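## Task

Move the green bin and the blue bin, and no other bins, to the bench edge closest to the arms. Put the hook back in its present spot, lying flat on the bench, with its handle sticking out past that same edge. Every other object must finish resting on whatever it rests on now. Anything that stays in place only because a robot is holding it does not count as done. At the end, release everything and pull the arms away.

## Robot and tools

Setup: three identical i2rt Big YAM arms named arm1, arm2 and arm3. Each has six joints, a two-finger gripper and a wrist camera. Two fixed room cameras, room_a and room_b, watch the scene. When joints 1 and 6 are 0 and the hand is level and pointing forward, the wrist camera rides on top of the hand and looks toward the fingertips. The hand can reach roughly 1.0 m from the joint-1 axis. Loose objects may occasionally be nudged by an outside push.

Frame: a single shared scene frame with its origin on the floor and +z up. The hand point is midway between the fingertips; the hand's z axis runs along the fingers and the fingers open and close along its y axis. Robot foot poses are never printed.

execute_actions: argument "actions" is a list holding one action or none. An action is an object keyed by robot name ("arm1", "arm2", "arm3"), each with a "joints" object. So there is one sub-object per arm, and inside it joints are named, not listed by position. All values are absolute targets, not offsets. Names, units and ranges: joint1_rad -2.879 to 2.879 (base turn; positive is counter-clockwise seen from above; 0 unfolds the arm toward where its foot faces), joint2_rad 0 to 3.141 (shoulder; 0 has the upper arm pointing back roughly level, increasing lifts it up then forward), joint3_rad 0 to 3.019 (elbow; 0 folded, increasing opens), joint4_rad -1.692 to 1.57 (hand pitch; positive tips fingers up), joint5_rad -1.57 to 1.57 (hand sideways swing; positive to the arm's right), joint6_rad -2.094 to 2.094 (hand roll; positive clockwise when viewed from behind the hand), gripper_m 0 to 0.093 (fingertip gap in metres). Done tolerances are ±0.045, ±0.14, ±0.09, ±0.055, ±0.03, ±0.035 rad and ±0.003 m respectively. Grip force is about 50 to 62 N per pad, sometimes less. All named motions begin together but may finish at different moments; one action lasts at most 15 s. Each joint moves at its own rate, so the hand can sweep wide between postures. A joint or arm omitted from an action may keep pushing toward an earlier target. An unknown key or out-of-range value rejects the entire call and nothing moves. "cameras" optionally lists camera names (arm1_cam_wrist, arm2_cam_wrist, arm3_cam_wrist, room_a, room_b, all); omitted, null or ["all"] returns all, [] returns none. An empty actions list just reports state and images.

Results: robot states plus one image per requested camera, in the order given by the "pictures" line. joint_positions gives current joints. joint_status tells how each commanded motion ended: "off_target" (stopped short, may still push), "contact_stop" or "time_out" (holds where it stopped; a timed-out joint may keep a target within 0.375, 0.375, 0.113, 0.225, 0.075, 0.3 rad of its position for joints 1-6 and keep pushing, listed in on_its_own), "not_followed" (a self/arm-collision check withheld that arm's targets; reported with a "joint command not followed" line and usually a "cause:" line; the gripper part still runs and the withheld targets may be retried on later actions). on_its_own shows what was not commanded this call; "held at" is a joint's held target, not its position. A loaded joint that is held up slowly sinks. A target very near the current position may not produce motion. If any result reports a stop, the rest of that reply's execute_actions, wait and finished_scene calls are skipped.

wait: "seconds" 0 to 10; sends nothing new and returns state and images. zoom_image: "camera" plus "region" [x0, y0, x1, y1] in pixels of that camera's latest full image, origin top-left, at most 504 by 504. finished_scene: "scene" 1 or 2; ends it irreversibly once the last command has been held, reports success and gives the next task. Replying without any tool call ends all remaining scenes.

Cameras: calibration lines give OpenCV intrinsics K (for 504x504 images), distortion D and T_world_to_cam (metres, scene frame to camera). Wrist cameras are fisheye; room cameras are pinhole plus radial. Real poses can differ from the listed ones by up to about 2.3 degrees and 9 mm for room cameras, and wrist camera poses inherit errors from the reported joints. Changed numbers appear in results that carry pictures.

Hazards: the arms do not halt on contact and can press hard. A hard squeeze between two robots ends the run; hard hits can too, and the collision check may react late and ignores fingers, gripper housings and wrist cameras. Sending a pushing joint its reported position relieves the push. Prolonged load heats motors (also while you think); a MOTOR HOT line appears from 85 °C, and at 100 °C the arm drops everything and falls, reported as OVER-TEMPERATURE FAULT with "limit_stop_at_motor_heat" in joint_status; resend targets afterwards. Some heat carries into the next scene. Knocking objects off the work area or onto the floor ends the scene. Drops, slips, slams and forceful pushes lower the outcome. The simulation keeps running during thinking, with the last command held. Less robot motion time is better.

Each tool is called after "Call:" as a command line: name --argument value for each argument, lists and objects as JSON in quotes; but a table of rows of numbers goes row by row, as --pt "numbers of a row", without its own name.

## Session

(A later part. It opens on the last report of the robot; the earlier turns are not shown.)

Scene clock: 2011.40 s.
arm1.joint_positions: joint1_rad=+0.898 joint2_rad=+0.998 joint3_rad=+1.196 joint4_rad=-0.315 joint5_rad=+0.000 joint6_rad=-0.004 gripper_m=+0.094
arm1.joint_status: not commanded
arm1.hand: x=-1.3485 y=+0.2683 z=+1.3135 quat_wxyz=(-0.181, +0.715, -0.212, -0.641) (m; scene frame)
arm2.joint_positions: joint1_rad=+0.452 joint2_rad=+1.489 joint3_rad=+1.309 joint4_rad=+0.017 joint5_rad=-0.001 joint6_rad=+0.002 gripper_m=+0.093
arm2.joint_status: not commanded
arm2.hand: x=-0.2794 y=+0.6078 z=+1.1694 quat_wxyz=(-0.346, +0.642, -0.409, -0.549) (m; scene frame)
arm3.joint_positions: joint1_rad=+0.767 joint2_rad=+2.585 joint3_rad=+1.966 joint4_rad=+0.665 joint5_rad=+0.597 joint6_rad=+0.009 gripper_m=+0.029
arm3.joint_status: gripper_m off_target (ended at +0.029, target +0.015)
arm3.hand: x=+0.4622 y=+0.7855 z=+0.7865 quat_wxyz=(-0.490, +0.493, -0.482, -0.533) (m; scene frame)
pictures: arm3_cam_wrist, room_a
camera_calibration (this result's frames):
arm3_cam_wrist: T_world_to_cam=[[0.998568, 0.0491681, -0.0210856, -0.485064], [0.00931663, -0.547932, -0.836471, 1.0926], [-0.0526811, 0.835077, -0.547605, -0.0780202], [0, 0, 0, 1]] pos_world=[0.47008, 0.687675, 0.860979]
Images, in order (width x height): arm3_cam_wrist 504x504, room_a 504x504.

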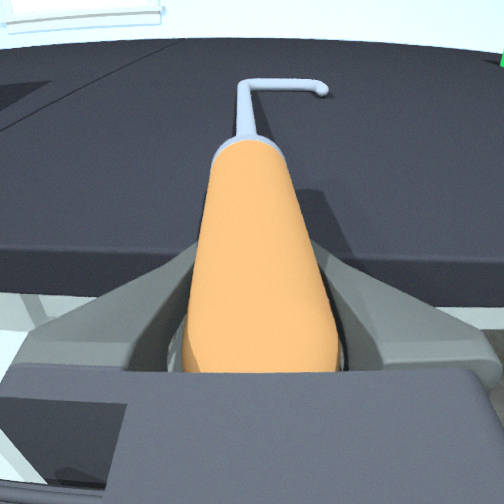

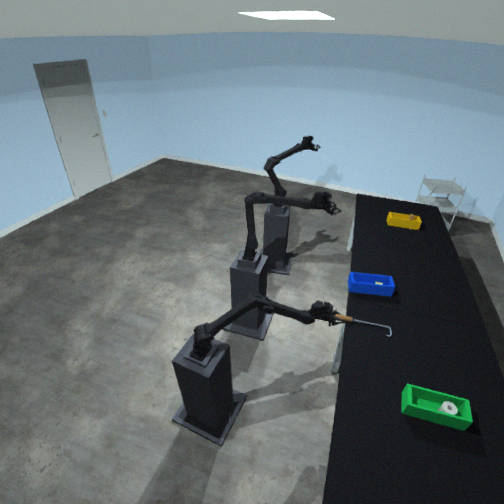

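Call:
execute_actions --actions '[{"arm3":{"joints":{"joint2_rad":2.405,"joint3_rad":1.98,"joint4_rad":0.40,"joint6_rad":1.575,"gripper_m":0.015}}}]' --cameras '["arm3_cam_wrist","room_a"]'

Scene clock: 2028.07 s.
arm1.joint_positions: joint1_rad=+0.898 joint2_rad=+0.998 joint3_rad=+1.196 joint4_rad=-0.315 joint5_rad=+0.000 joint6_rad=-0.004 gripper_m=+0.094
arm1.joint_status: not commanded
arm1.hand: x=-1.3485 y=+0.2683 z=+1.3135 quat_wxyz=(-0.181, +0.715, -0.212, -0.641) (m; scene frame)
arm2.joint_positions: joint1_rad=+0.452 joint2_rad=+1.489 joint3_rad=+1.309 joint4_rad=+0.017 joint5_rad=-0.001 joint6_rad=+0.002 gripper_m=+0.093
arm2.joint_status: not commanded
arm2.hand: x=-0.2794 y=+0.6078 z=+1.1694 quat_wxyz=(-0.346, +0.642, -0.409, -0.549) (m; scene frame)
arm3.joint_positions: joint1_rad=+0.766 joint2_rad=+2.433 joint3_rad=+1.966 joint4_rad=+0.396 joint5_rad=+0.603 joint6_rad=+1.547 gripper_m=+0.029
arm3.joint_status: gripper_m off_target (ended at +0.029, target +0.015); the others done
arm3.hand: x=+0.4609 y=+0.7880 z=+0.8638 quat_wxyz=(-0.008, +0.041, -0.723, -0.690) (m; scene frame)
pictures: arm3_cam_wrist, room_a
camera_calibration (this result's frames):
arm3_cam_wrist: T_world_to_cam=[[0.0799471, -0.0487458, -0.995607, 0.860113], [-0.779777, -0.625239, -0.0320037, 0.888446], [-0.620932, 0.778909, -0.0879969, -0.128718], [0, 0, 0, 1]] pos_world=[0.544101, 0.697678, 0.873441]
Images, in order (width x height): arm3_cam_wrist 504x504, room_a 504x504.

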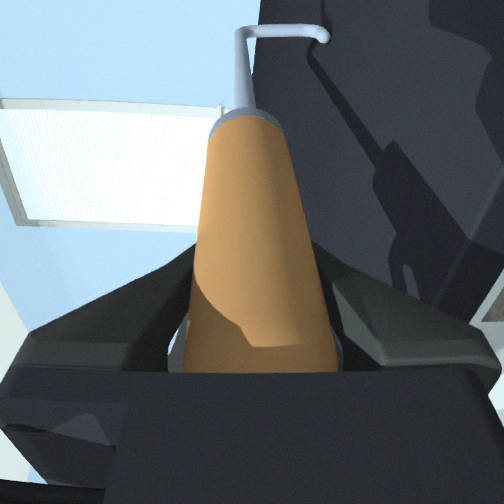

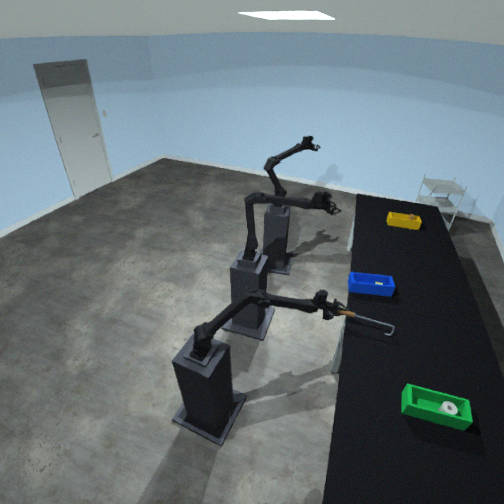

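Call:
execute_actions --actions '[{"arm3":{"joints":{"joint2_rad":2.25}}}]' --cameras '[]'

Call:
execute_actions --actions '[{"arm3":{"joints":{"joint1_rad":0.115,"joint5_rad":-0.06,"joint6_rad":1.575}}}]' --cameras '["arm3_cam_wrist","room_a"]'

Scene clock: 2066.03 s.
arm1.joint_positions: joint1_rad=+0.898 joint2_rad=+0.998 joint3_rad=+1.196 joint4_rad=-0.315 joint5_rad=+0.000 joint6_rad=-0.004 gripper_m=+0.094
arm1.joint_status: not commanded
arm1.hand: x=-1.3485 y=+0.2683 z=+1.3135 quat_wxyz=(-0.181, +0.715, -0.212, -0.641) (m; scene frame)
arm2.joint_positions: joint1_rad=+0.452 joint2_rad=+1.489 joint3_rad=+1.309 joint4_rad=+0.017 joint5_rad=-0.001 joint6_rad=+0.002 gripper_m=+0.093
arm2.joint_status: not commanded
arm2.hand: x=-0.2794 y=+0.6078 z=+1.1694 quat_wxyz=(-0.346, +0.642, -0.409, -0.549) (m; scene frame)
arm3.joint_positions: joint1_rad=+0.767 joint2_rad=+2.301 joint3_rad=+1.955 joint4_rad=+0.373 joint5_rad=+0.596 joint6_rad=+1.572 gripper_m=+0.029
arm3.joint_status: all done
arm3.hand: x=+0.4648 y=+0.7790 z=+0.9690 quat_wxyz=(+0.024, +0.014, -0.695, -0.718) (m; scene frame)
pictures: none
No camera images: the call's "cameras" was empty. Leave "cameras" out to get every camera's image.

Scene clock: 2068.23 s.
arm1.joint_positions: joint1_rad=+0.898 joint2_rad=+0.998 joint3_rad=+1.196 joint4_rad=-0.315 joint5_rad=+0.000 joint6_rad=-0.004 gripper_m=+0.094
arm1.joint_status: not commanded
arm1.hand: x=-1.3485 y=+0.2683 z=+1.3135 quat_wxyz=(-0.181, +0.715, -0.212, -0.641) (m; scene frame)
arm2.joint_positions: joint1_rad=+0.452 joint2_rad=+1.489 joint3_rad=+1.309 joint4_rad=+0.017 joint5_rad=-0.001 joint6_rad=+0.002 gripper_m=+0.093
arm2.joint_status: not commanded
arm2.hand: x=-0.2794 y=+0.6078 z=+1.1694 quat_wxyz=(-0.346, +0.642, -0.409, -0.549) (m; scene frame)
arm3.joint_positions: joint1_rad=+0.111 joint2_rad=+2.301 joint3_rad=+1.955 joint4_rad=+0.372 joint5_rad=-0.059 joint6_rad=+1.603 gripper_m=+0.029
arm3.joint_status: all done
arm3.hand: x=+0.9280 y=+0.9336 z=+0.9726 quat_wxyz=(+0.029, +0.010, -0.694, -0.719) (m; scene frame)
pictures: arm3_cam_wrist, room_a
camera_calibration (this result's frames):
arm3_cam_wrist: T_world_to_cam=[[-0.0187968, 0.0305008, -0.999358, 0.95948], [-0.776202, -0.630467, -0.00464261, 1.32211], [-0.630204, 0.775616, 0.0355255, -0.050932], [0, 0, 0, 1]] pos_world=[1.01217, 0.843789, 0.966811]
Images, in order (width x height): arm3_cam_wrist 504x504, room_a 504x504.

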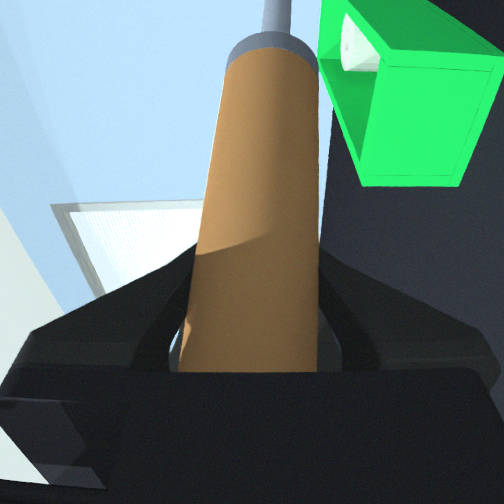

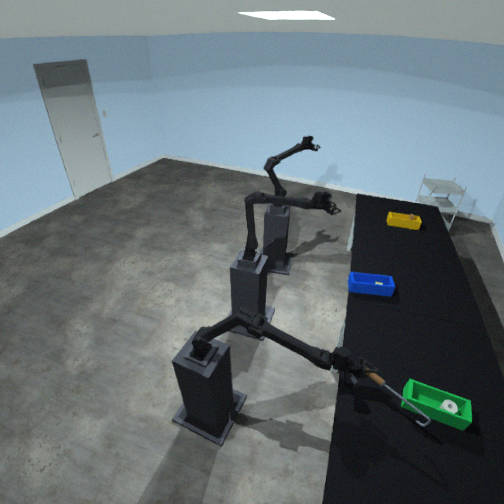

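Call:
zoom_image --camera "room_a" --region '[320,330,500,460]'

Region (320, 330, 500, 460) of room_a's 504x504 image, scaled by 2.800, with more detail than that image has.

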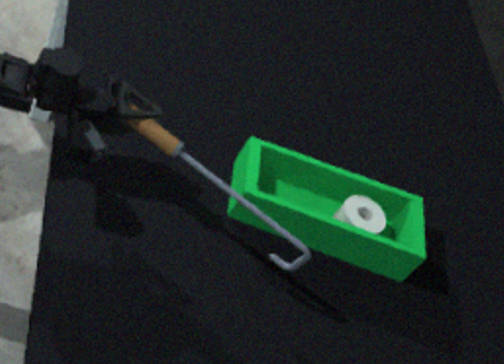

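Call:
execute_actions --actions '[{"arm3":{"joints":{"joint1_rad":0.27,"joint3_rad":2.19}}}]' --cameras '[]'

Call:
execute_actions --actions '[{"arm3":{"joints":{"joint2_rad":2.33,"joint4_rad":0.2}}}]' --cameras '["arm3_cam_wrist","room_a","room_b"]'

Call:
zoom_image --camera "room_a" --region '[320,330,500,460]'

Scene clock: 2190.03 s.
arm1.joint_positions: joint1_rad=+0.898 joint2_rad=+0.998 joint3_rad=+1.196 joint4_rad=-0.315 joint5_rad=+0.000 joint6_rad=-0.004 gripper_m=+0.094
arm1.joint_status: not commanded
arm1.hand: x=-1.3485 y=+0.2683 z=+1.3135 quat_wxyz=(-0.181, +0.715, -0.212, -0.641) (m; scene frame)
arm2.joint_positions: joint1_rad=+0.452 joint2_rad=+1.489 joint3_rad=+1.309 joint4_rad=+0.017 joint5_rad=-0.001 joint6_rad=+0.002 gripper_m=+0.093
arm2.joint_status: not commanded
arm2.hand: x=-0.2794 y=+0.6078 z=+1.1694 quat_wxyz=(-0.346, +0.642, -0.409, -0.549) (m; scene frame)
arm3.joint_positions: joint1_rad=+0.261 joint2_rad=+2.307 joint3_rad=+2.101 joint4_rad=+0.365 joint5_rad=-0.059 joint6_rad=+1.611 gripper_m=+0.029
arm3.joint_status: all done
arm3.hand: x=+0.7868 y=+0.9342 z=+1.0548 quat_wxyz=(+0.088, +0.058, -0.642, -0.759) (m; scene frame)
pictures: none
No camera images: the call's "cameras" was empty. Leave "cameras" out to get every camera's image.

Scene clock: 2191.07 s.
arm1.joint_positions: joint1_rad=+0.898 joint2_rad=+0.998 joint3_rad=+1.196 joint4_rad=-0.315 joint5_rad=+0.000 joint6_rad=-0.004 gripper_m=+0.094
arm1.joint_status: not commanded
arm1.hand: x=-1.3485 y=+0.2683 z=+1.3135 quat_wxyz=(-0.181, +0.715, -0.212, -0.641) (m; scene frame)
arm2.joint_positions: joint1_rad=+0.452 joint2_rad=+1.489 joint3_rad=+1.309 joint4_rad=+0.017 joint5_rad=-0.001 joint6_rad=+0.002 gripper_m=+0.093
arm2.joint_status: not commanded
arm2.hand: x=-0.2794 y=+0.6078 z=+1.1694 quat_wxyz=(-0.346, +0.642, -0.409, -0.549) (m; scene frame)
arm3.joint_positions: joint1_rad=+0.262 joint2_rad=+2.390 joint3_rad=+2.105 joint4_rad=+0.172 joint5_rad=-0.060 joint6_rad=+1.597 gripper_m=+0.029
arm3.joint_status: all done
arm3.hand: x=+0.7844 y=+0.9478 z=+0.9327 quat_wxyz=(+0.078, +0.066, -0.740, -0.665) (m; scene frame)
pictures: arm3_cam_wrist, room_a, room_b
camera_calibration (this result's frames):
arm3_cam_wrist: T_world_to_cam=[[0.00487791, -0.108519, -0.994082, 1.02478], [-0.673199, -0.735443, 0.0769814, 1.16198], [-0.739445, 0.66884, -0.0766425, 0.140457], [0, 0, 0, 1]] pos_world=[0.881104, 0.871834, 0.940033]
Images, in order (width x height): arm3_cam_wrist 504x504, room_a 504x504, room_b 504x504.

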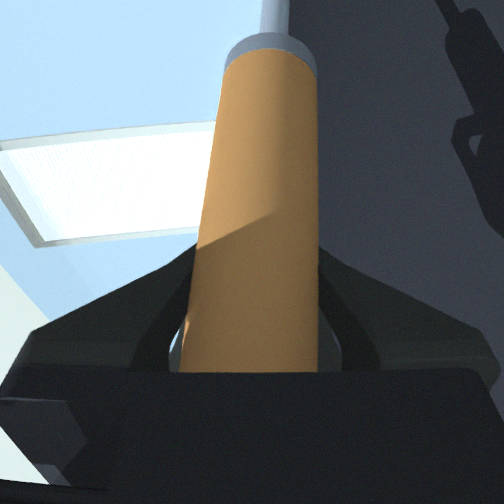

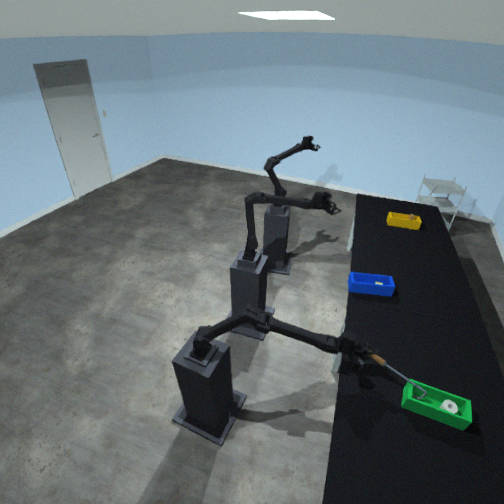

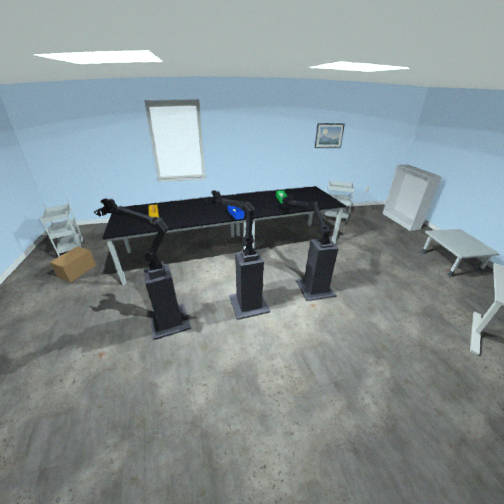

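Region (320, 330, 500, 460) of room_a's 504x504 image, scaled by 2.800, with more detail than that image has.

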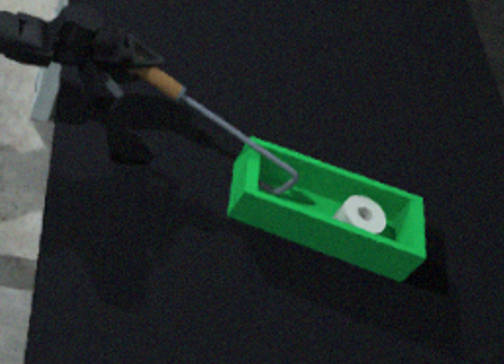

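Call:
execute_actions --actions '[{"arm3":{"joints":{"joint2_rad":2.39,"joint3_rad":2.06,"joint4_rad":0.42}}}]' --cameras '["arm3_cam_wrist","room_a"]'

Call:
zoom_image --camera "room_a" --region '[320,330,500,460]'

Scene clock: 2221.83 s.
arm1.joint_positions: joint1_rad=+0.898 joint2_rad=+0.998 joint3_rad=+1.196 joint4_rad=-0.315 joint5_rad=+0.000 joint6_rad=-0.004 gripper_m=+0.094
arm1.joint_status: not commanded
arm1.hand: x=-1.3485 y=+0.2683 z=+1.3135 quat_wxyz=(-0.181, +0.715, -0.212, -0.641) (m; scene frame)
arm2.joint_positions: joint1_rad=+0.452 joint2_rad=+1.489 joint3_rad=+1.309 joint4_rad=+0.017 joint5_rad=-0.001 joint6_rad=+0.002 gripper_m=+0.093
arm2.joint_status: not commanded
arm2.hand: x=-0.2794 y=+0.6078 z=+1.1694 quat_wxyz=(-0.346, +0.642, -0.409, -0.549) (m; scene frame)
arm3.joint_positions: joint1_rad=+0.263 joint2_rad=+2.426 joint3_rad=+2.044 joint4_rad=+0.374 joint5_rad=-0.061 joint6_rad=+1.599 gripper_m=+0.029
arm3.joint_status: all done
arm3.hand: x=+0.7845 y=+0.9448 z=+0.9109 quat_wxyz=(+0.081, +0.065, -0.704, -0.703) (m; scene frame)
pictures: arm3_cam_wrist, room_a
camera_calibration (this result's frames):
arm3_cam_wrist: T_world_to_cam=[[-0.0123926, -0.0065685, -0.999902, 0.925302], [-0.671285, -0.741082, 0.013188, 1.22339], [-0.741095, 0.671383, 0.00477456, 0.0655881], [0, 0, 0, 1]] pos_world=[0.88132, 0.868677, 0.908763]
Images, in order (width x height): arm3_cam_wrist 504x504, room_a 504x504.

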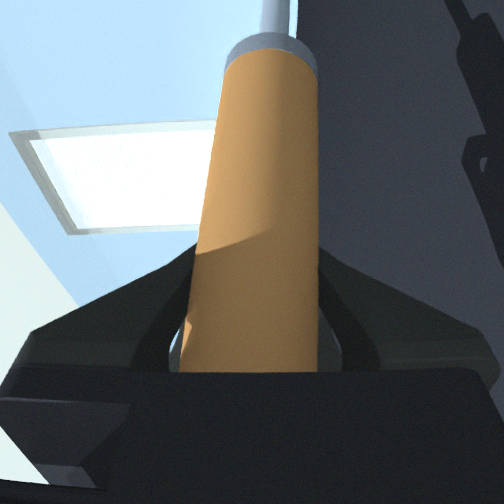

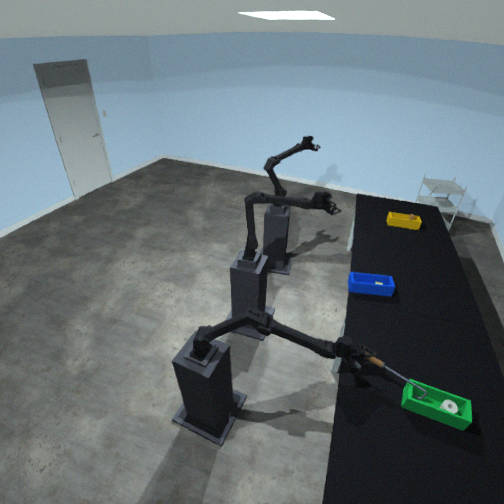

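Region (320, 330, 500, 460) of room_a's 504x504 image, scaled by 2.800, with more detail than that image has.

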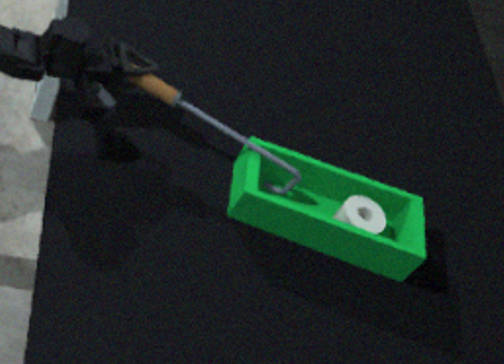

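Call:
execute_actions --actions '[{"arm3":{"joints":{"joint2_rad":2.425}}}]' --cameras '["room_a"]'

Call:
zoom_image --camera "room_a" --region '[320,330,500,460]'

Scene clock: 2233.80 s.
arm1.joint_positions: joint1_rad=+0.898 joint2_rad=+0.998 joint3_rad=+1.196 joint4_rad=-0.315 joint5_rad=+0.000 joint6_rad=-0.004 gripper_m=+0.094
arm1.joint_status: not commanded
arm1.hand: x=-1.3485 y=+0.2683 z=+1.3135 quat_wxyz=(-0.181, +0.715, -0.212, -0.641) (m; scene frame)
arm2.joint_positions: joint1_rad=+0.452 joint2_rad=+1.489 joint3_rad=+1.309 joint4_rad=+0.017 joint5_rad=-0.001 joint6_rad=+0.002 gripper_m=+0.093
arm2.joint_status: not commanded
arm2.hand: x=-0.2794 y=+0.6078 z=+1.1694 quat_wxyz=(-0.346, +0.642, -0.409, -0.549) (m; scene frame)
arm3.joint_positions: joint1_rad=+0.263 joint2_rad=+2.438 joint3_rad=+2.044 joint4_rad=+0.390 joint5_rad=-0.061 joint6_rad=+1.596 gripper_m=+0.029
arm3.joint_status: all done
arm3.hand: x=+0.7844 y=+0.9454 z=+0.9045 quat_wxyz=(+0.080, +0.066, -0.702, -0.705) (m; scene frame)
pictures: room_a
Images, in order (width x height): room_a 504x504.

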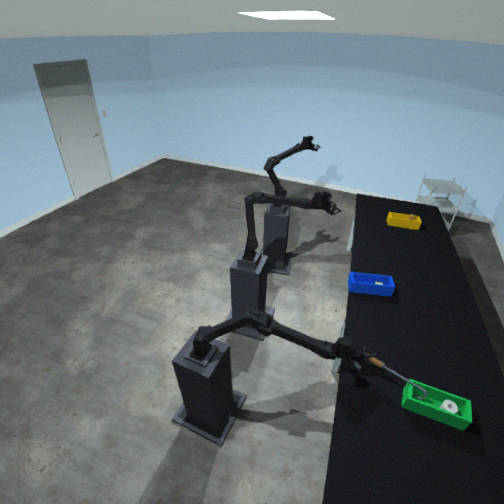

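Region (320, 330, 500, 460) of room_a's 504x504 image, scaled by 2.800, with more detail than that image has.

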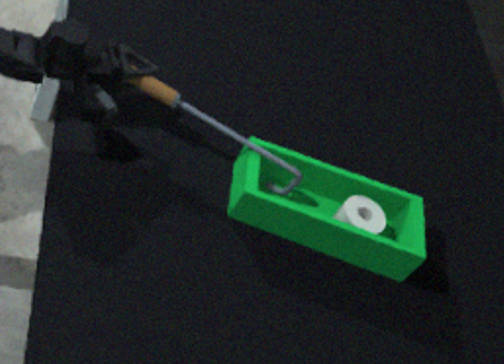

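Call:
execute_actions --actions '[{"arm3":{"joints":{"joint2_rad":2.46}}}]' --cameras '["room_a"]'

Call:
zoom_image --camera "room_a" --region '[320,330,500,460]'

Scene clock: 2242.40 s.
arm1.joint_positions: joint1_rad=+0.898 joint2_rad=+0.998 joint3_rad=+1.196 joint4_rad=-0.315 joint5_rad=+0.000 joint6_rad=-0.004 gripper_m=+0.094
arm1.joint_status: not commanded
arm1.hand: x=-1.3485 y=+0.2683 z=+1.3135 quat_wxyz=(-0.181, +0.715, -0.212, -0.641) (m; scene frame)
arm2.joint_positions: joint1_rad=+0.452 joint2_rad=+1.489 joint3_rad=+1.309 joint4_rad=+0.017 joint5_rad=-0.001 joint6_rad=+0.002 gripper_m=+0.093
arm2.joint_status: not commanded
arm2.hand: x=-0.2794 y=+0.6078 z=+1.1694 quat_wxyz=(-0.346, +0.642, -0.409, -0.549) (m; scene frame)
arm3.joint_positions: joint1_rad=+0.263 joint2_rad=+2.452 joint3_rad=+2.044 joint4_rad=+0.408 joint5_rad=-0.061 joint6_rad=+1.574 gripper_m=+0.029
arm3.joint_status: all done
arm3.hand: x=+0.7840 y=+0.9460 z=+0.8958 quat_wxyz=(+0.073, +0.074, -0.700, -0.707) (m; scene frame)
pictures: room_a
Images, in order (width x height): room_a 504x504.

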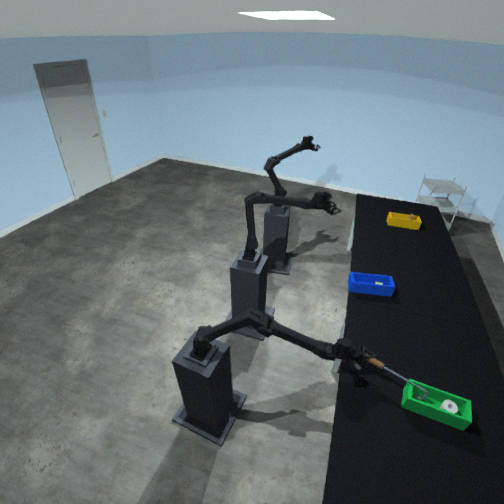

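Region (320, 330, 500, 460) of room_a's 504x504 image, scaled by 2.800, with more detail than that image has.

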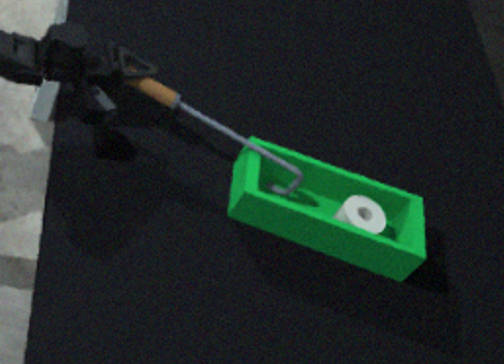

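Call:
execute_actions --actions '[{"arm3":{"joints":{"joint1_rad":0.14}}}]' --cameras '["room_a","arm3_cam_wrist"]'

Call:
zoom_image --camera "room_a" --region '[320,330,500,460]'

Scene clock: 2258.77 s.
arm1.joint_positions: joint1_rad=+0.898 joint2_rad=+0.998 joint3_rad=+1.196 joint4_rad=-0.315 joint5_rad=+0.000 joint6_rad=-0.004 gripper_m=+0.094
arm1.joint_status: not commanded
arm1.hand: x=-1.3485 y=+0.2683 z=+1.3135 quat_wxyz=(-0.181, +0.715, -0.212, -0.641) (m; scene frame)
arm2.joint_positions: joint1_rad=+0.452 joint2_rad=+1.489 joint3_rad=+1.309 joint4_rad=+0.017 joint5_rad=-0.001 joint6_rad=+0.002 gripper_m=+0.093
arm2.joint_status: not commanded
arm2.hand: x=-0.2794 y=+0.6078 z=+1.1694 quat_wxyz=(-0.346, +0.642, -0.409, -0.549) (m; scene frame)
arm3.joint_positions: joint1_rad=+0.128 joint2_rad=+2.456 joint3_rad=+2.044 joint4_rad=+0.408 joint5_rad=-0.059 joint6_rad=+1.574 gripper_m=+0.029
arm3.joint_status: all done
arm3.hand: x=+0.9128 y=+0.9578 z=+0.8925 quat_wxyz=(+0.025, +0.025, -0.705, -0.709) (m; scene frame)
pictures: arm3_cam_wrist, room_a
camera_calibration (this result's frames):
arm3_cam_wrist: T_world_to_cam=[[0.0101399, 0.00206326, -0.999946, 0.879734], [-0.766014, -0.642759, -0.00909394, 1.33159], [-0.642744, 0.766065, -0.004937, -0.0197535], [0, 0, 0, 1]] pos_world=[0.998402, 0.869211, 0.891699]
Images, in order (width x height): arm3_cam_wrist 504x504, room_a 504x504.

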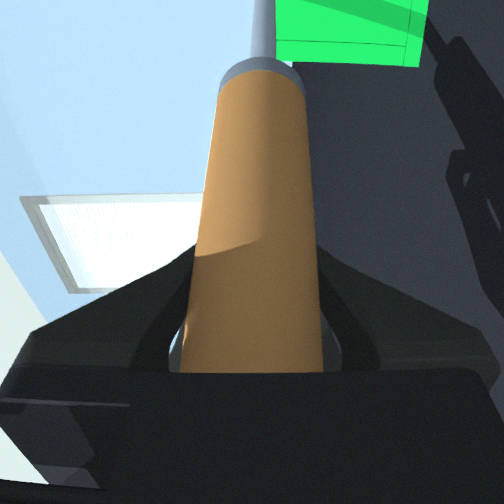

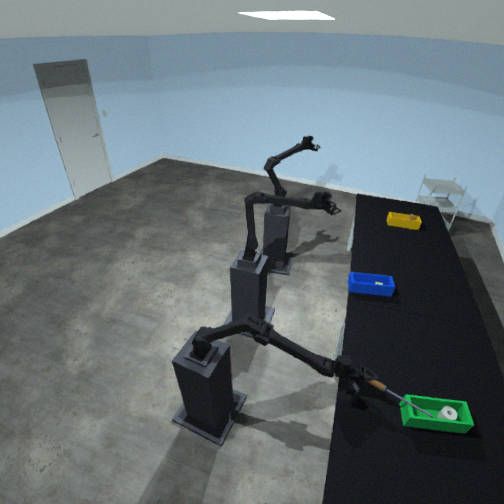

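Region (320, 330, 500, 460) of room_a's 504x504 image, scaled by 2.800, with more detail than that image has.

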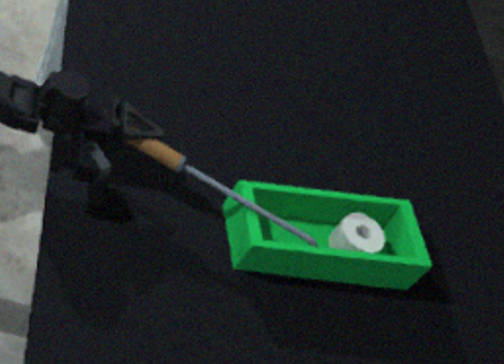

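Call:
execute_actions --actions '[{"arm3":{"joints":{"joint2_rad":2.27,"joint3_rad":1.755,"joint4_rad":0.58}}}]' --cameras '["room_a","arm3_cam_wrist"]'

Call:
zoom_image --camera "room_a" --region '[320,330,500,460]'

Scene clock: 2295.33 s.
arm1.joint_positions: joint1_rad=+0.898 joint2_rad=+0.998 joint3_rad=+1.196 joint4_rad=-0.315 joint5_rad=+0.000 joint6_rad=-0.004 gripper_m=+0.094
arm1.joint_status: not commanded
arm1.hand: x=-1.3485 y=+0.2683 z=+1.3135 quat_wxyz=(-0.181, +0.715, -0.212, -0.641) (m; scene frame)
arm2.joint_positions: joint1_rad=+0.452 joint2_rad=+1.489 joint3_rad=+1.309 joint4_rad=+0.017 joint5_rad=-0.001 joint6_rad=+0.002 gripper_m=+0.093
arm2.joint_status: not commanded
arm2.hand: x=-0.2794 y=+0.6078 z=+1.1694 quat_wxyz=(-0.346, +0.642, -0.409, -0.549) (m; scene frame)
arm3.joint_positions: joint1_rad=+0.132 joint2_rad=+2.312 joint3_rad=+1.757 joint4_rad=+0.557 joint5_rad=-0.062 joint6_rad=+1.576 gripper_m=+0.029
arm3.joint_status: all done
arm3.hand: x=+0.9086 y=+0.9020 z=+0.8916 quat_wxyz=(+0.028, +0.027, -0.702, -0.711) (m; scene frame)
pictures: arm3_cam_wrist, room_a
camera_calibration (this result's frames):
arm3_cam_wrist: T_world_to_cam=[[0.00893716, 0.0088888, -0.999921, 0.873926], [-0.761326, -0.648248, -0.0125672, 1.29633], [-0.648308, 0.761378, 0.000973788, 0.0242416], [0, 0, 0, 1]] pos_world=[0.994837, 0.814119, 0.890124]
Images, in order (width x height): arm3_cam_wrist 504x504, room_a 504x504.

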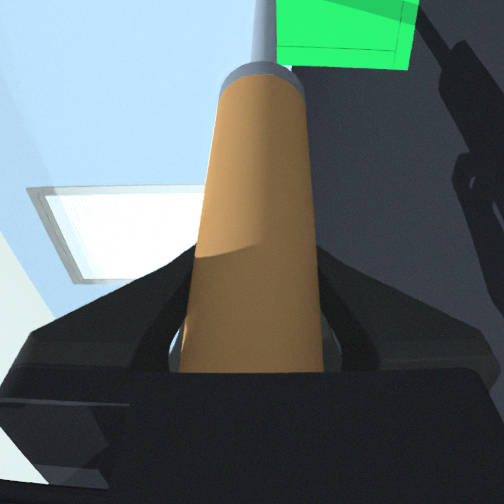

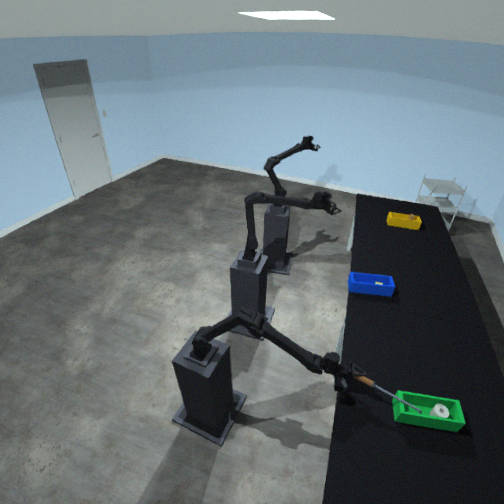

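Region (320, 330, 500, 460) of room_a's 504x504 image, scaled by 2.800, with more detail than that image has.

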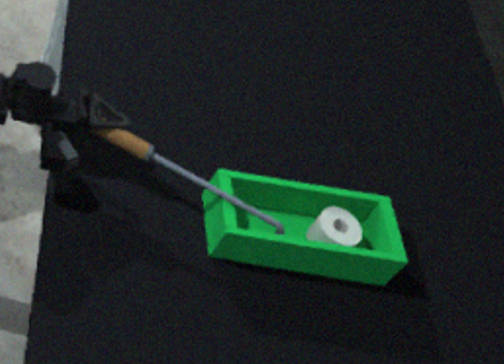

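Call:
execute_actions --actions '[{"arm3":{"joints":{"joint2_rad":2.14,"joint3_rad":1.505,"joint4_rad":0.70}}}]' --cameras '[]'

Call:
execute_actions --actions '[{"arm3":{"joints":{"joint2_rad":2.025,"joint3_rad":1.285,"joint4_rad":0.80}}}]' --cameras '["room_a","arm3_cam_wrist"]'

Call:
zoom_image --camera "room_a" --region '[300,310,480,440]'

Scene clock: 2304.80 s.
arm1.joint_positions: joint1_rad=+0.898 joint2_rad=+0.998 joint3_rad=+1.196 joint4_rad=-0.315 joint5_rad=+0.000 joint6_rad=-0.004 gripper_m=+0.094
arm1.joint_status: not commanded
arm1.hand: x=-1.3485 y=+0.2683 z=+1.3135 quat_wxyz=(-0.181, +0.715, -0.212, -0.641) (m; scene frame)
arm2.joint_positions: joint1_rad=+0.452 joint2_rad=+1.489 joint3_rad=+1.309 joint4_rad=+0.017 joint5_rad=-0.001 joint6_rad=+0.002 gripper_m=+0.093
arm2.joint_status: not commanded
arm2.hand: x=-0.2794 y=+0.6078 z=+1.1694 quat_wxyz=(-0.346, +0.642, -0.409, -0.549) (m; scene frame)
arm3.joint_positions: joint1_rad=+0.133 joint2_rad=+2.181 joint3_rad=+1.508 joint4_rad=+0.677 joint5_rad=-0.061 joint6_rad=+1.579 gripper_m=+0.029
arm3.joint_status: all done
arm3.hand: x=+0.9094 y=+0.8428 z=+0.8920 quat_wxyz=(+0.029, +0.026, -0.702, -0.711) (m; scene frame)
pictures: none
No camera images: the call's "cameras" was empty. Leave "cameras" out to get every camera's image.

Scene clock: 2305.67 s.
arm1.joint_positions: joint1_rad=+0.898 joint2_rad=+0.998 joint3_rad=+1.196 joint4_rad=-0.315 joint5_rad=+0.000 joint6_rad=-0.004 gripper_m=+0.094
arm1.joint_status: not commanded
arm1.hand: x=-1.3485 y=+0.2683 z=+1.3135 quat_wxyz=(-0.181, +0.715, -0.212, -0.641) (m; scene frame)
arm2.joint_positions: joint1_rad=+0.452 joint2_rad=+1.489 joint3_rad=+1.309 joint4_rad=+0.017 joint5_rad=-0.001 joint6_rad=+0.002 gripper_m=+0.093
arm2.joint_status: not commanded
arm2.hand: x=-0.2794 y=+0.6078 z=+1.1694 quat_wxyz=(-0.346, +0.642, -0.409, -0.549) (m; scene frame)
arm3.joint_positions: joint1_rad=+0.133 joint2_rad=+2.063 joint3_rad=+1.286 joint4_rad=+0.776 joint5_rad=-0.062 joint6_rad=+1.579 gripper_m=+0.029
arm3.joint_status: all done
arm3.hand: x=+0.9099 y=+0.7827 z=+0.8912 quat_wxyz=(+0.030, +0.026, -0.703, -0.710) (m; scene frame)
pictures: arm3_cam_wrist, room_a
camera_calibration (this result's frames):
arm3_cam_wrist: T_world_to_cam=[[0.00519446, 0.00516041, -0.999973, 0.880987], [-0.760849, -0.648888, -0.00730093, 1.21536], [-0.648909, 0.760866, 0.000555667, 0.11733], [0, 0, 0, 1]] pos_world=[0.996264, 0.694814, 0.889771]
Images, in order (width x height): arm3_cam_wrist 504x504, room_a 504x504.

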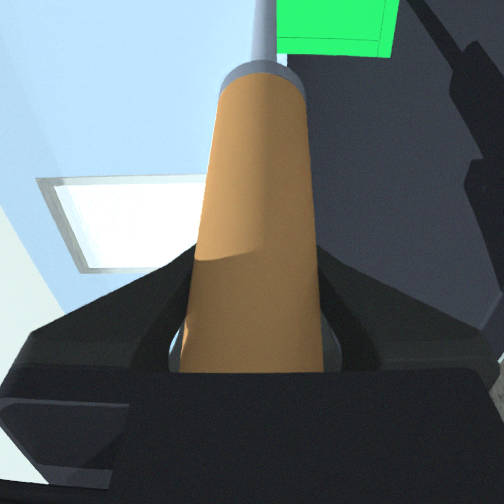

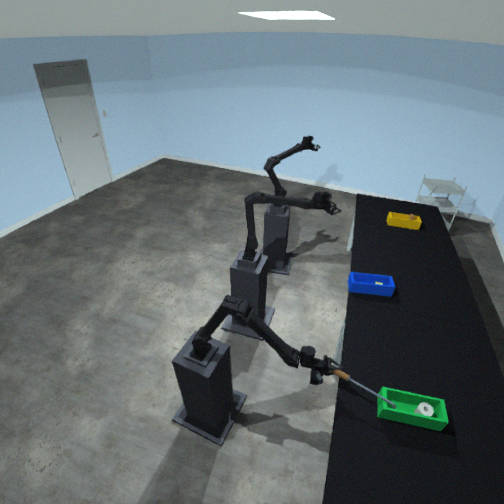

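Region (300, 310, 480, 440) of room_a's 504x504 image, scaled by 2.800, with more detail than that image has.

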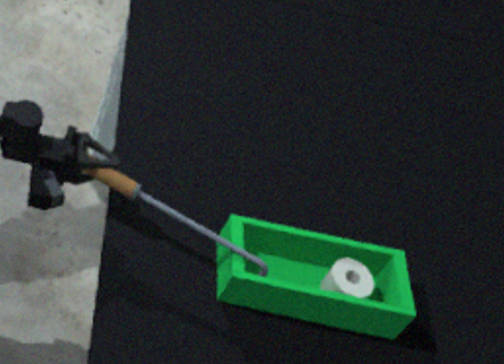

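Call:
execute_actions --actions '[{"arm3":{"joints":{"joint2_rad":1.915,"joint3_rad":1.085,"joint4_rad":0.89}}}]' --cameras '[]'

Call:
execute_actions --actions '[{"arm3":{"joints":{"joint2_rad":1.81,"joint3_rad":0.90,"joint4_rad":0.965}}}]' --cameras '["room_a","arm3_cam_wrist"]'

Call:
zoom_image --camera "room_a" --region '[300,310,480,440]'

Scene clock: 2319.43 s.
arm1.joint_positions: joint1_rad=+0.898 joint2_rad=+0.998 joint3_rad=+1.196 joint4_rad=-0.315 joint5_rad=+0.000 joint6_rad=-0.004 gripper_m=+0.094
arm1.joint_status: not commanded
arm1.hand: x=-1.3485 y=+0.2683 z=+1.3135 quat_wxyz=(-0.181, +0.715, -0.212, -0.641) (m; scene frame)
arm2.joint_positions: joint1_rad=+0.452 joint2_rad=+1.489 joint3_rad=+1.309 joint4_rad=+0.017 joint5_rad=-0.001 joint6_rad=+0.002 gripper_m=+0.093
arm2.joint_status: not commanded
arm2.hand: x=-0.2794 y=+0.6078 z=+1.1694 quat_wxyz=(-0.346, +0.642, -0.409, -0.549) (m; scene frame)
arm3.joint_positions: joint1_rad=+0.134 joint2_rad=+1.950 joint3_rad=+1.083 joint4_rad=+0.863 joint5_rad=-0.061 joint6_rad=+1.580 gripper_m=+0.029
arm3.joint_status: all done
arm3.hand: x=+0.9105 y=+0.7221 z=+0.8911 quat_wxyz=(+0.030, +0.026, -0.704, -0.709) (m; scene frame)
pictures: none
No camera images: the call's "cameras" was empty. Leave "cameras" out to get every camera's image.

Scene clock: 2320.27 s.
arm1.joint_positions: joint1_rad=+0.898 joint2_rad=+0.998 joint3_rad=+1.196 joint4_rad=-0.315 joint5_rad=+0.000 joint6_rad=-0.004 gripper_m=+0.094
arm1.joint_status: not commanded
arm1.hand: x=-1.3485 y=+0.2683 z=+1.3135 quat_wxyz=(-0.181, +0.715, -0.212, -0.641) (m; scene frame)
arm2.joint_positions: joint1_rad=+0.452 joint2_rad=+1.489 joint3_rad=+1.309 joint4_rad=+0.017 joint5_rad=-0.001 joint6_rad=+0.002 gripper_m=+0.093
arm2.joint_status: not commanded
arm2.hand: x=-0.2794 y=+0.6078 z=+1.1694 quat_wxyz=(-0.346, +0.642, -0.409, -0.549) (m; scene frame)
arm3.joint_positions: joint1_rad=+0.134 joint2_rad=+1.842 joint3_rad=+0.896 joint4_rad=+0.936 joint5_rad=-0.061 joint6_rad=+1.580 gripper_m=+0.029
arm3.joint_status: all done
arm3.hand: x=+0.9113 y=+0.6620 z=+0.8907 quat_wxyz=(+0.030, +0.026, -0.706, -0.707) (m; scene frame)
pictures: arm3_cam_wrist, room_a
camera_calibration (this result's frames):
arm3_cam_wrist: T_world_to_cam=[[0.00497894, -0.0036409, -0.999981, 0.887127], [-0.760373, -0.649485, -0.00142117, 1.13282], [-0.649467, 0.760366, -0.00600219, 0.21674], [0, 0, 0, 1]] pos_world=[0.997713, 0.574176, 0.890021]
Images, in order (width x height): arm3_cam_wrist 504x504, room_a 504x504.

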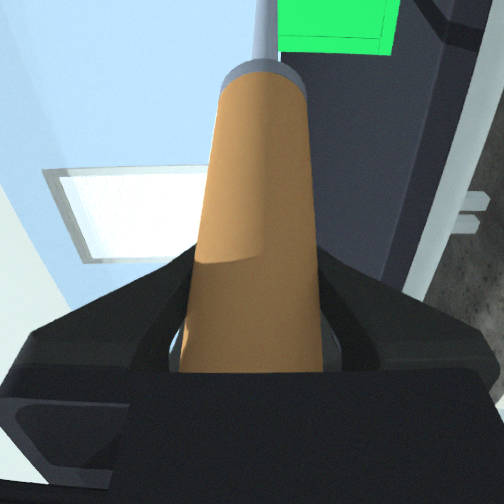

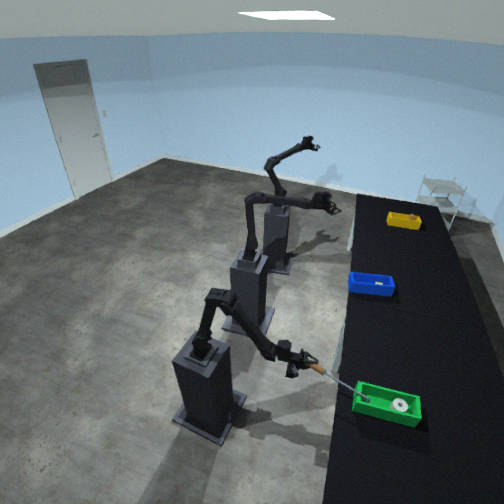

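Region (300, 310, 480, 440) of room_a's 504x504 image, scaled by 2.800, with more detail than that image has.

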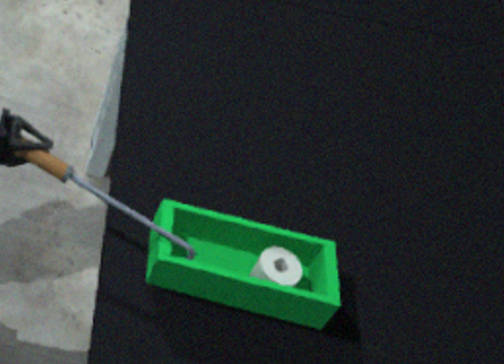

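Call:
execute_actions --actions '[{"arm3":{"joints":{"joint2_rad":1.705,"joint3_rad":0.725,"joint4_rad":1.035}}}]' --cameras '["room_a","arm3_cam_wrist"]'

Call:
zoom_image --camera "room_a" --region '[300,310,480,440]'

Scene clock: 2335.30 s.
arm1.joint_positions: joint1_rad=+0.898 joint2_rad=+0.998 joint3_rad=+1.196 joint4_rad=-0.315 joint5_rad=+0.000 joint6_rad=-0.004 gripper_m=+0.094
arm1.joint_status: not commanded
arm1.hand: x=-1.3485 y=+0.2683 z=+1.3135 quat_wxyz=(-0.181, +0.715, -0.212, -0.641) (m; scene frame)
arm2.joint_positions: joint1_rad=+0.452 joint2_rad=+1.489 joint3_rad=+1.309 joint4_rad=+0.017 joint5_rad=-0.001 joint6_rad=+0.002 gripper_m=+0.093
arm2.joint_status: not commanded
arm2.hand: x=-0.2794 y=+0.6078 z=+1.1694 quat_wxyz=(-0.346, +0.642, -0.409, -0.549) (m; scene frame)
arm3.joint_positions: joint1_rad=+0.134 joint2_rad=+1.735 joint3_rad=+0.719 joint4_rad=+1.004 joint5_rad=-0.061 joint6_rad=+1.580 gripper_m=+0.029
arm3.joint_status: all done
arm3.hand: x=+0.9124 y=+0.6017 z=+0.8904 quat_wxyz=(+0.030, +0.026, -0.707, -0.706) (m; scene frame)
pictures: arm3_cam_wrist, room_a
camera_calibration (this result's frames):
arm3_cam_wrist: T_world_to_cam=[[0.00426721, -0.00637136, -0.999971, 0.888865], [-0.76038, -0.649478, 0.000893387, 1.09242], [-0.649465, 0.760354, -0.00761611, 0.264758], [0, 0, 0, 1]] pos_world=[0.998816, 0.513859, 0.889879]
Images, in order (width x height): arm3_cam_wrist 504x504, room_a 504x504.

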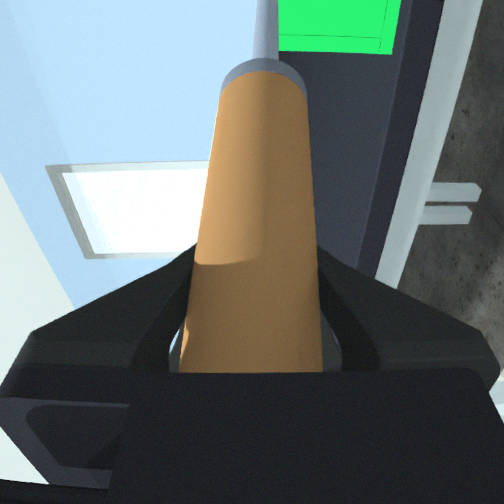

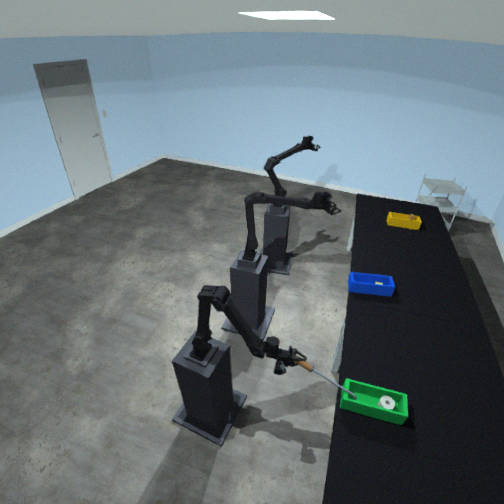

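Region (300, 310, 480, 440) of room_a's 504x504 image, scaled by 2.800, with more detail than that image has.

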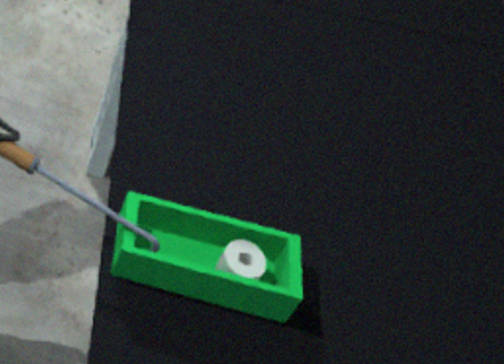

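Call:
execute_actions --actions '[{"arm3":{"joints":{"joint2_rad":1.67,"joint3_rad":0.67}}}]' --cameras '["room_a","arm3_cam_wrist","room_b"]'

Call:
zoom_image --camera "room_a" --region '[300,340,440,440]'

Scene clock: 2350.97 s.
arm1.joint_positions: joint1_rad=+0.898 joint2_rad=+0.998 joint3_rad=+1.196 joint4_rad=-0.315 joint5_rad=+0.000 joint6_rad=-0.004 gripper_m=+0.094
arm1.joint_status: not commanded
arm1.hand: x=-1.3485 y=+0.2683 z=+1.3135 quat_wxyz=(-0.181, +0.715, -0.212, -0.641) (m; scene frame)
arm2.joint_positions: joint1_rad=+0.452 joint2_rad=+1.489 joint3_rad=+1.309 joint4_rad=+0.017 joint5_rad=-0.001 joint6_rad=+0.002 gripper_m=+0.093
arm2.joint_status: not commanded
arm2.hand: x=-0.2794 y=+0.6078 z=+1.1694 quat_wxyz=(-0.346, +0.642, -0.409, -0.549) (m; scene frame)
arm3.joint_positions: joint1_rad=+0.134 joint2_rad=+1.698 joint3_rad=+0.669 joint4_rad=+1.009 joint5_rad=-0.061 joint6_rad=+1.580 gripper_m=+0.029
arm3.joint_status: all done
arm3.hand: x=+0.9128 y=+0.5839 z=+0.8902 quat_wxyz=(+0.030, +0.026, -0.710, -0.703) (m; scene frame)
pictures: arm3_cam_wrist, room_a, room_b
camera_calibration (this result's frames):
arm3_cam_wrist: T_world_to_cam=[[0.00440648, -0.0139992, -0.999892, 0.89277], [-0.760398, -0.649432, 0.00574146, 1.07683], [-0.649443, 0.760291, -0.0135067, 0.283715], [0, 0, 0, 1]] pos_world=[0.999139, 0.496117, 0.890323]
Images, in order (width x height): arm3_cam_wrist 504x504, room_a 504x504, room_b 504x504.

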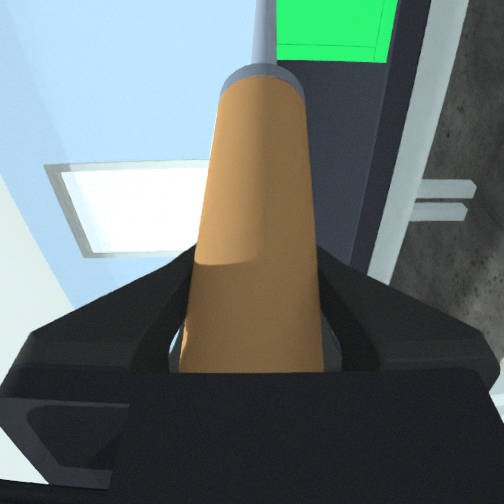

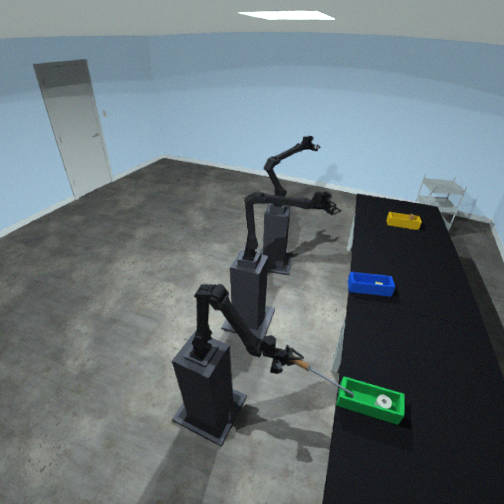

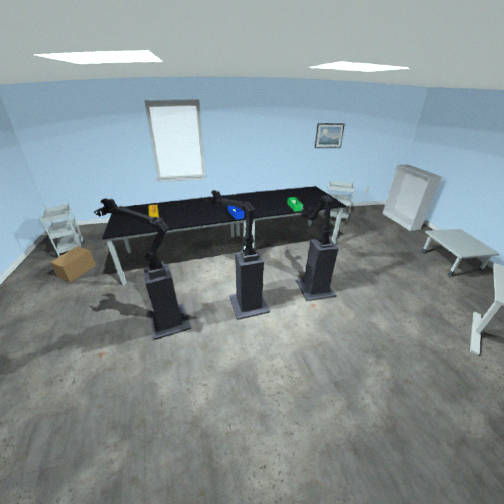

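Region (300, 340, 440, 440) of room_a's 504x504 image, scaled by 3.600, with more detail than that image has; it fills the top 360 rows of this view, and the rest is white.

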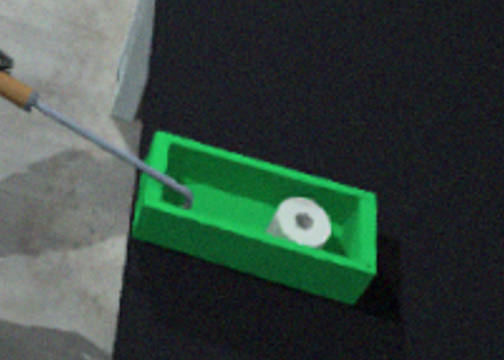

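Call:
execute_actions --actions '[{"arm3":{"joints":{"joint3_rad":0.87}}}]' --cameras '["room_a","arm3_cam_wrist"]'

Call:
zoom_image --camera "room_a" --region '[280,300,460,440]'

Scene clock: 2360.43 s.
arm1.joint_positions: joint1_rad=+0.898 joint2_rad=+0.998 joint3_rad=+1.196 joint4_rad=-0.315 joint5_rad=+0.000 joint6_rad=-0.004 gripper_m=+0.094
arm1.joint_status: not commanded
arm1.hand: x=-1.3485 y=+0.2683 z=+1.3135 quat_wxyz=(-0.181, +0.715, -0.212, -0.641) (m; scene frame)
arm2.joint_positions: joint1_rad=+0.452 joint2_rad=+1.489 joint3_rad=+1.309 joint4_rad=+0.017 joint5_rad=-0.001 joint6_rad=+0.002 gripper_m=+0.093
arm2.joint_status: not commanded
arm2.hand: x=-0.2794 y=+0.6078 z=+1.1694 quat_wxyz=(-0.346, +0.642, -0.409, -0.549) (m; scene frame)
arm3.joint_positions: joint1_rad=+0.134 joint2_rad=+1.703 joint3_rad=+0.810 joint4_rad=+1.001 joint5_rad=-0.059 joint6_rad=+1.597 gripper_m=+0.029
arm3.joint_status: all done
arm3.hand: x=+0.9121 y=+0.6263 z=+0.9514 quat_wxyz=(+0.035, +0.021, -0.664, -0.747) (m; scene frame)
pictures: arm3_cam_wrist, room_a
camera_calibration (this result's frames):
arm3_cam_wrist: T_world_to_cam=[[-0.0139449, 0.113034, -0.993493, 0.885734], [-0.761297, -0.645361, -0.06274, 1.16694], [-0.648254, 0.755468, 0.0950521, 0.150516], [0, 0, 0, 1]] pos_world=[0.998308, 0.539266, 0.938877]
Images, in order (width x height): arm3_cam_wrist 504x504, room_a 504x504.

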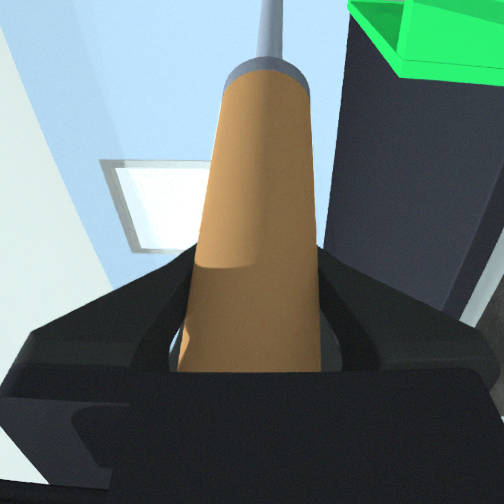

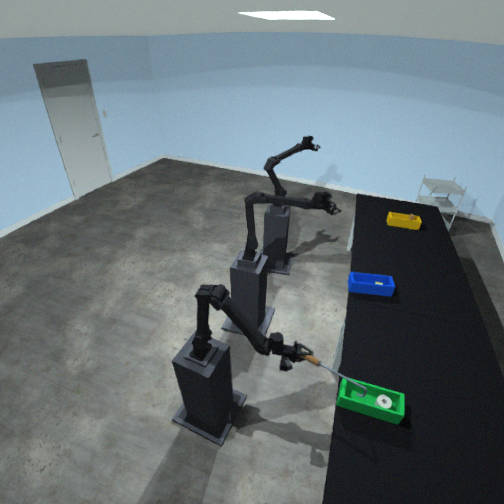

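Region (280, 300, 460, 440) of room_a's 504x504 image, scaled by 2.800, with more detail than that image has.

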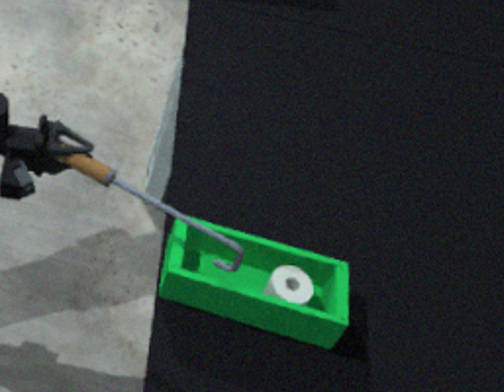

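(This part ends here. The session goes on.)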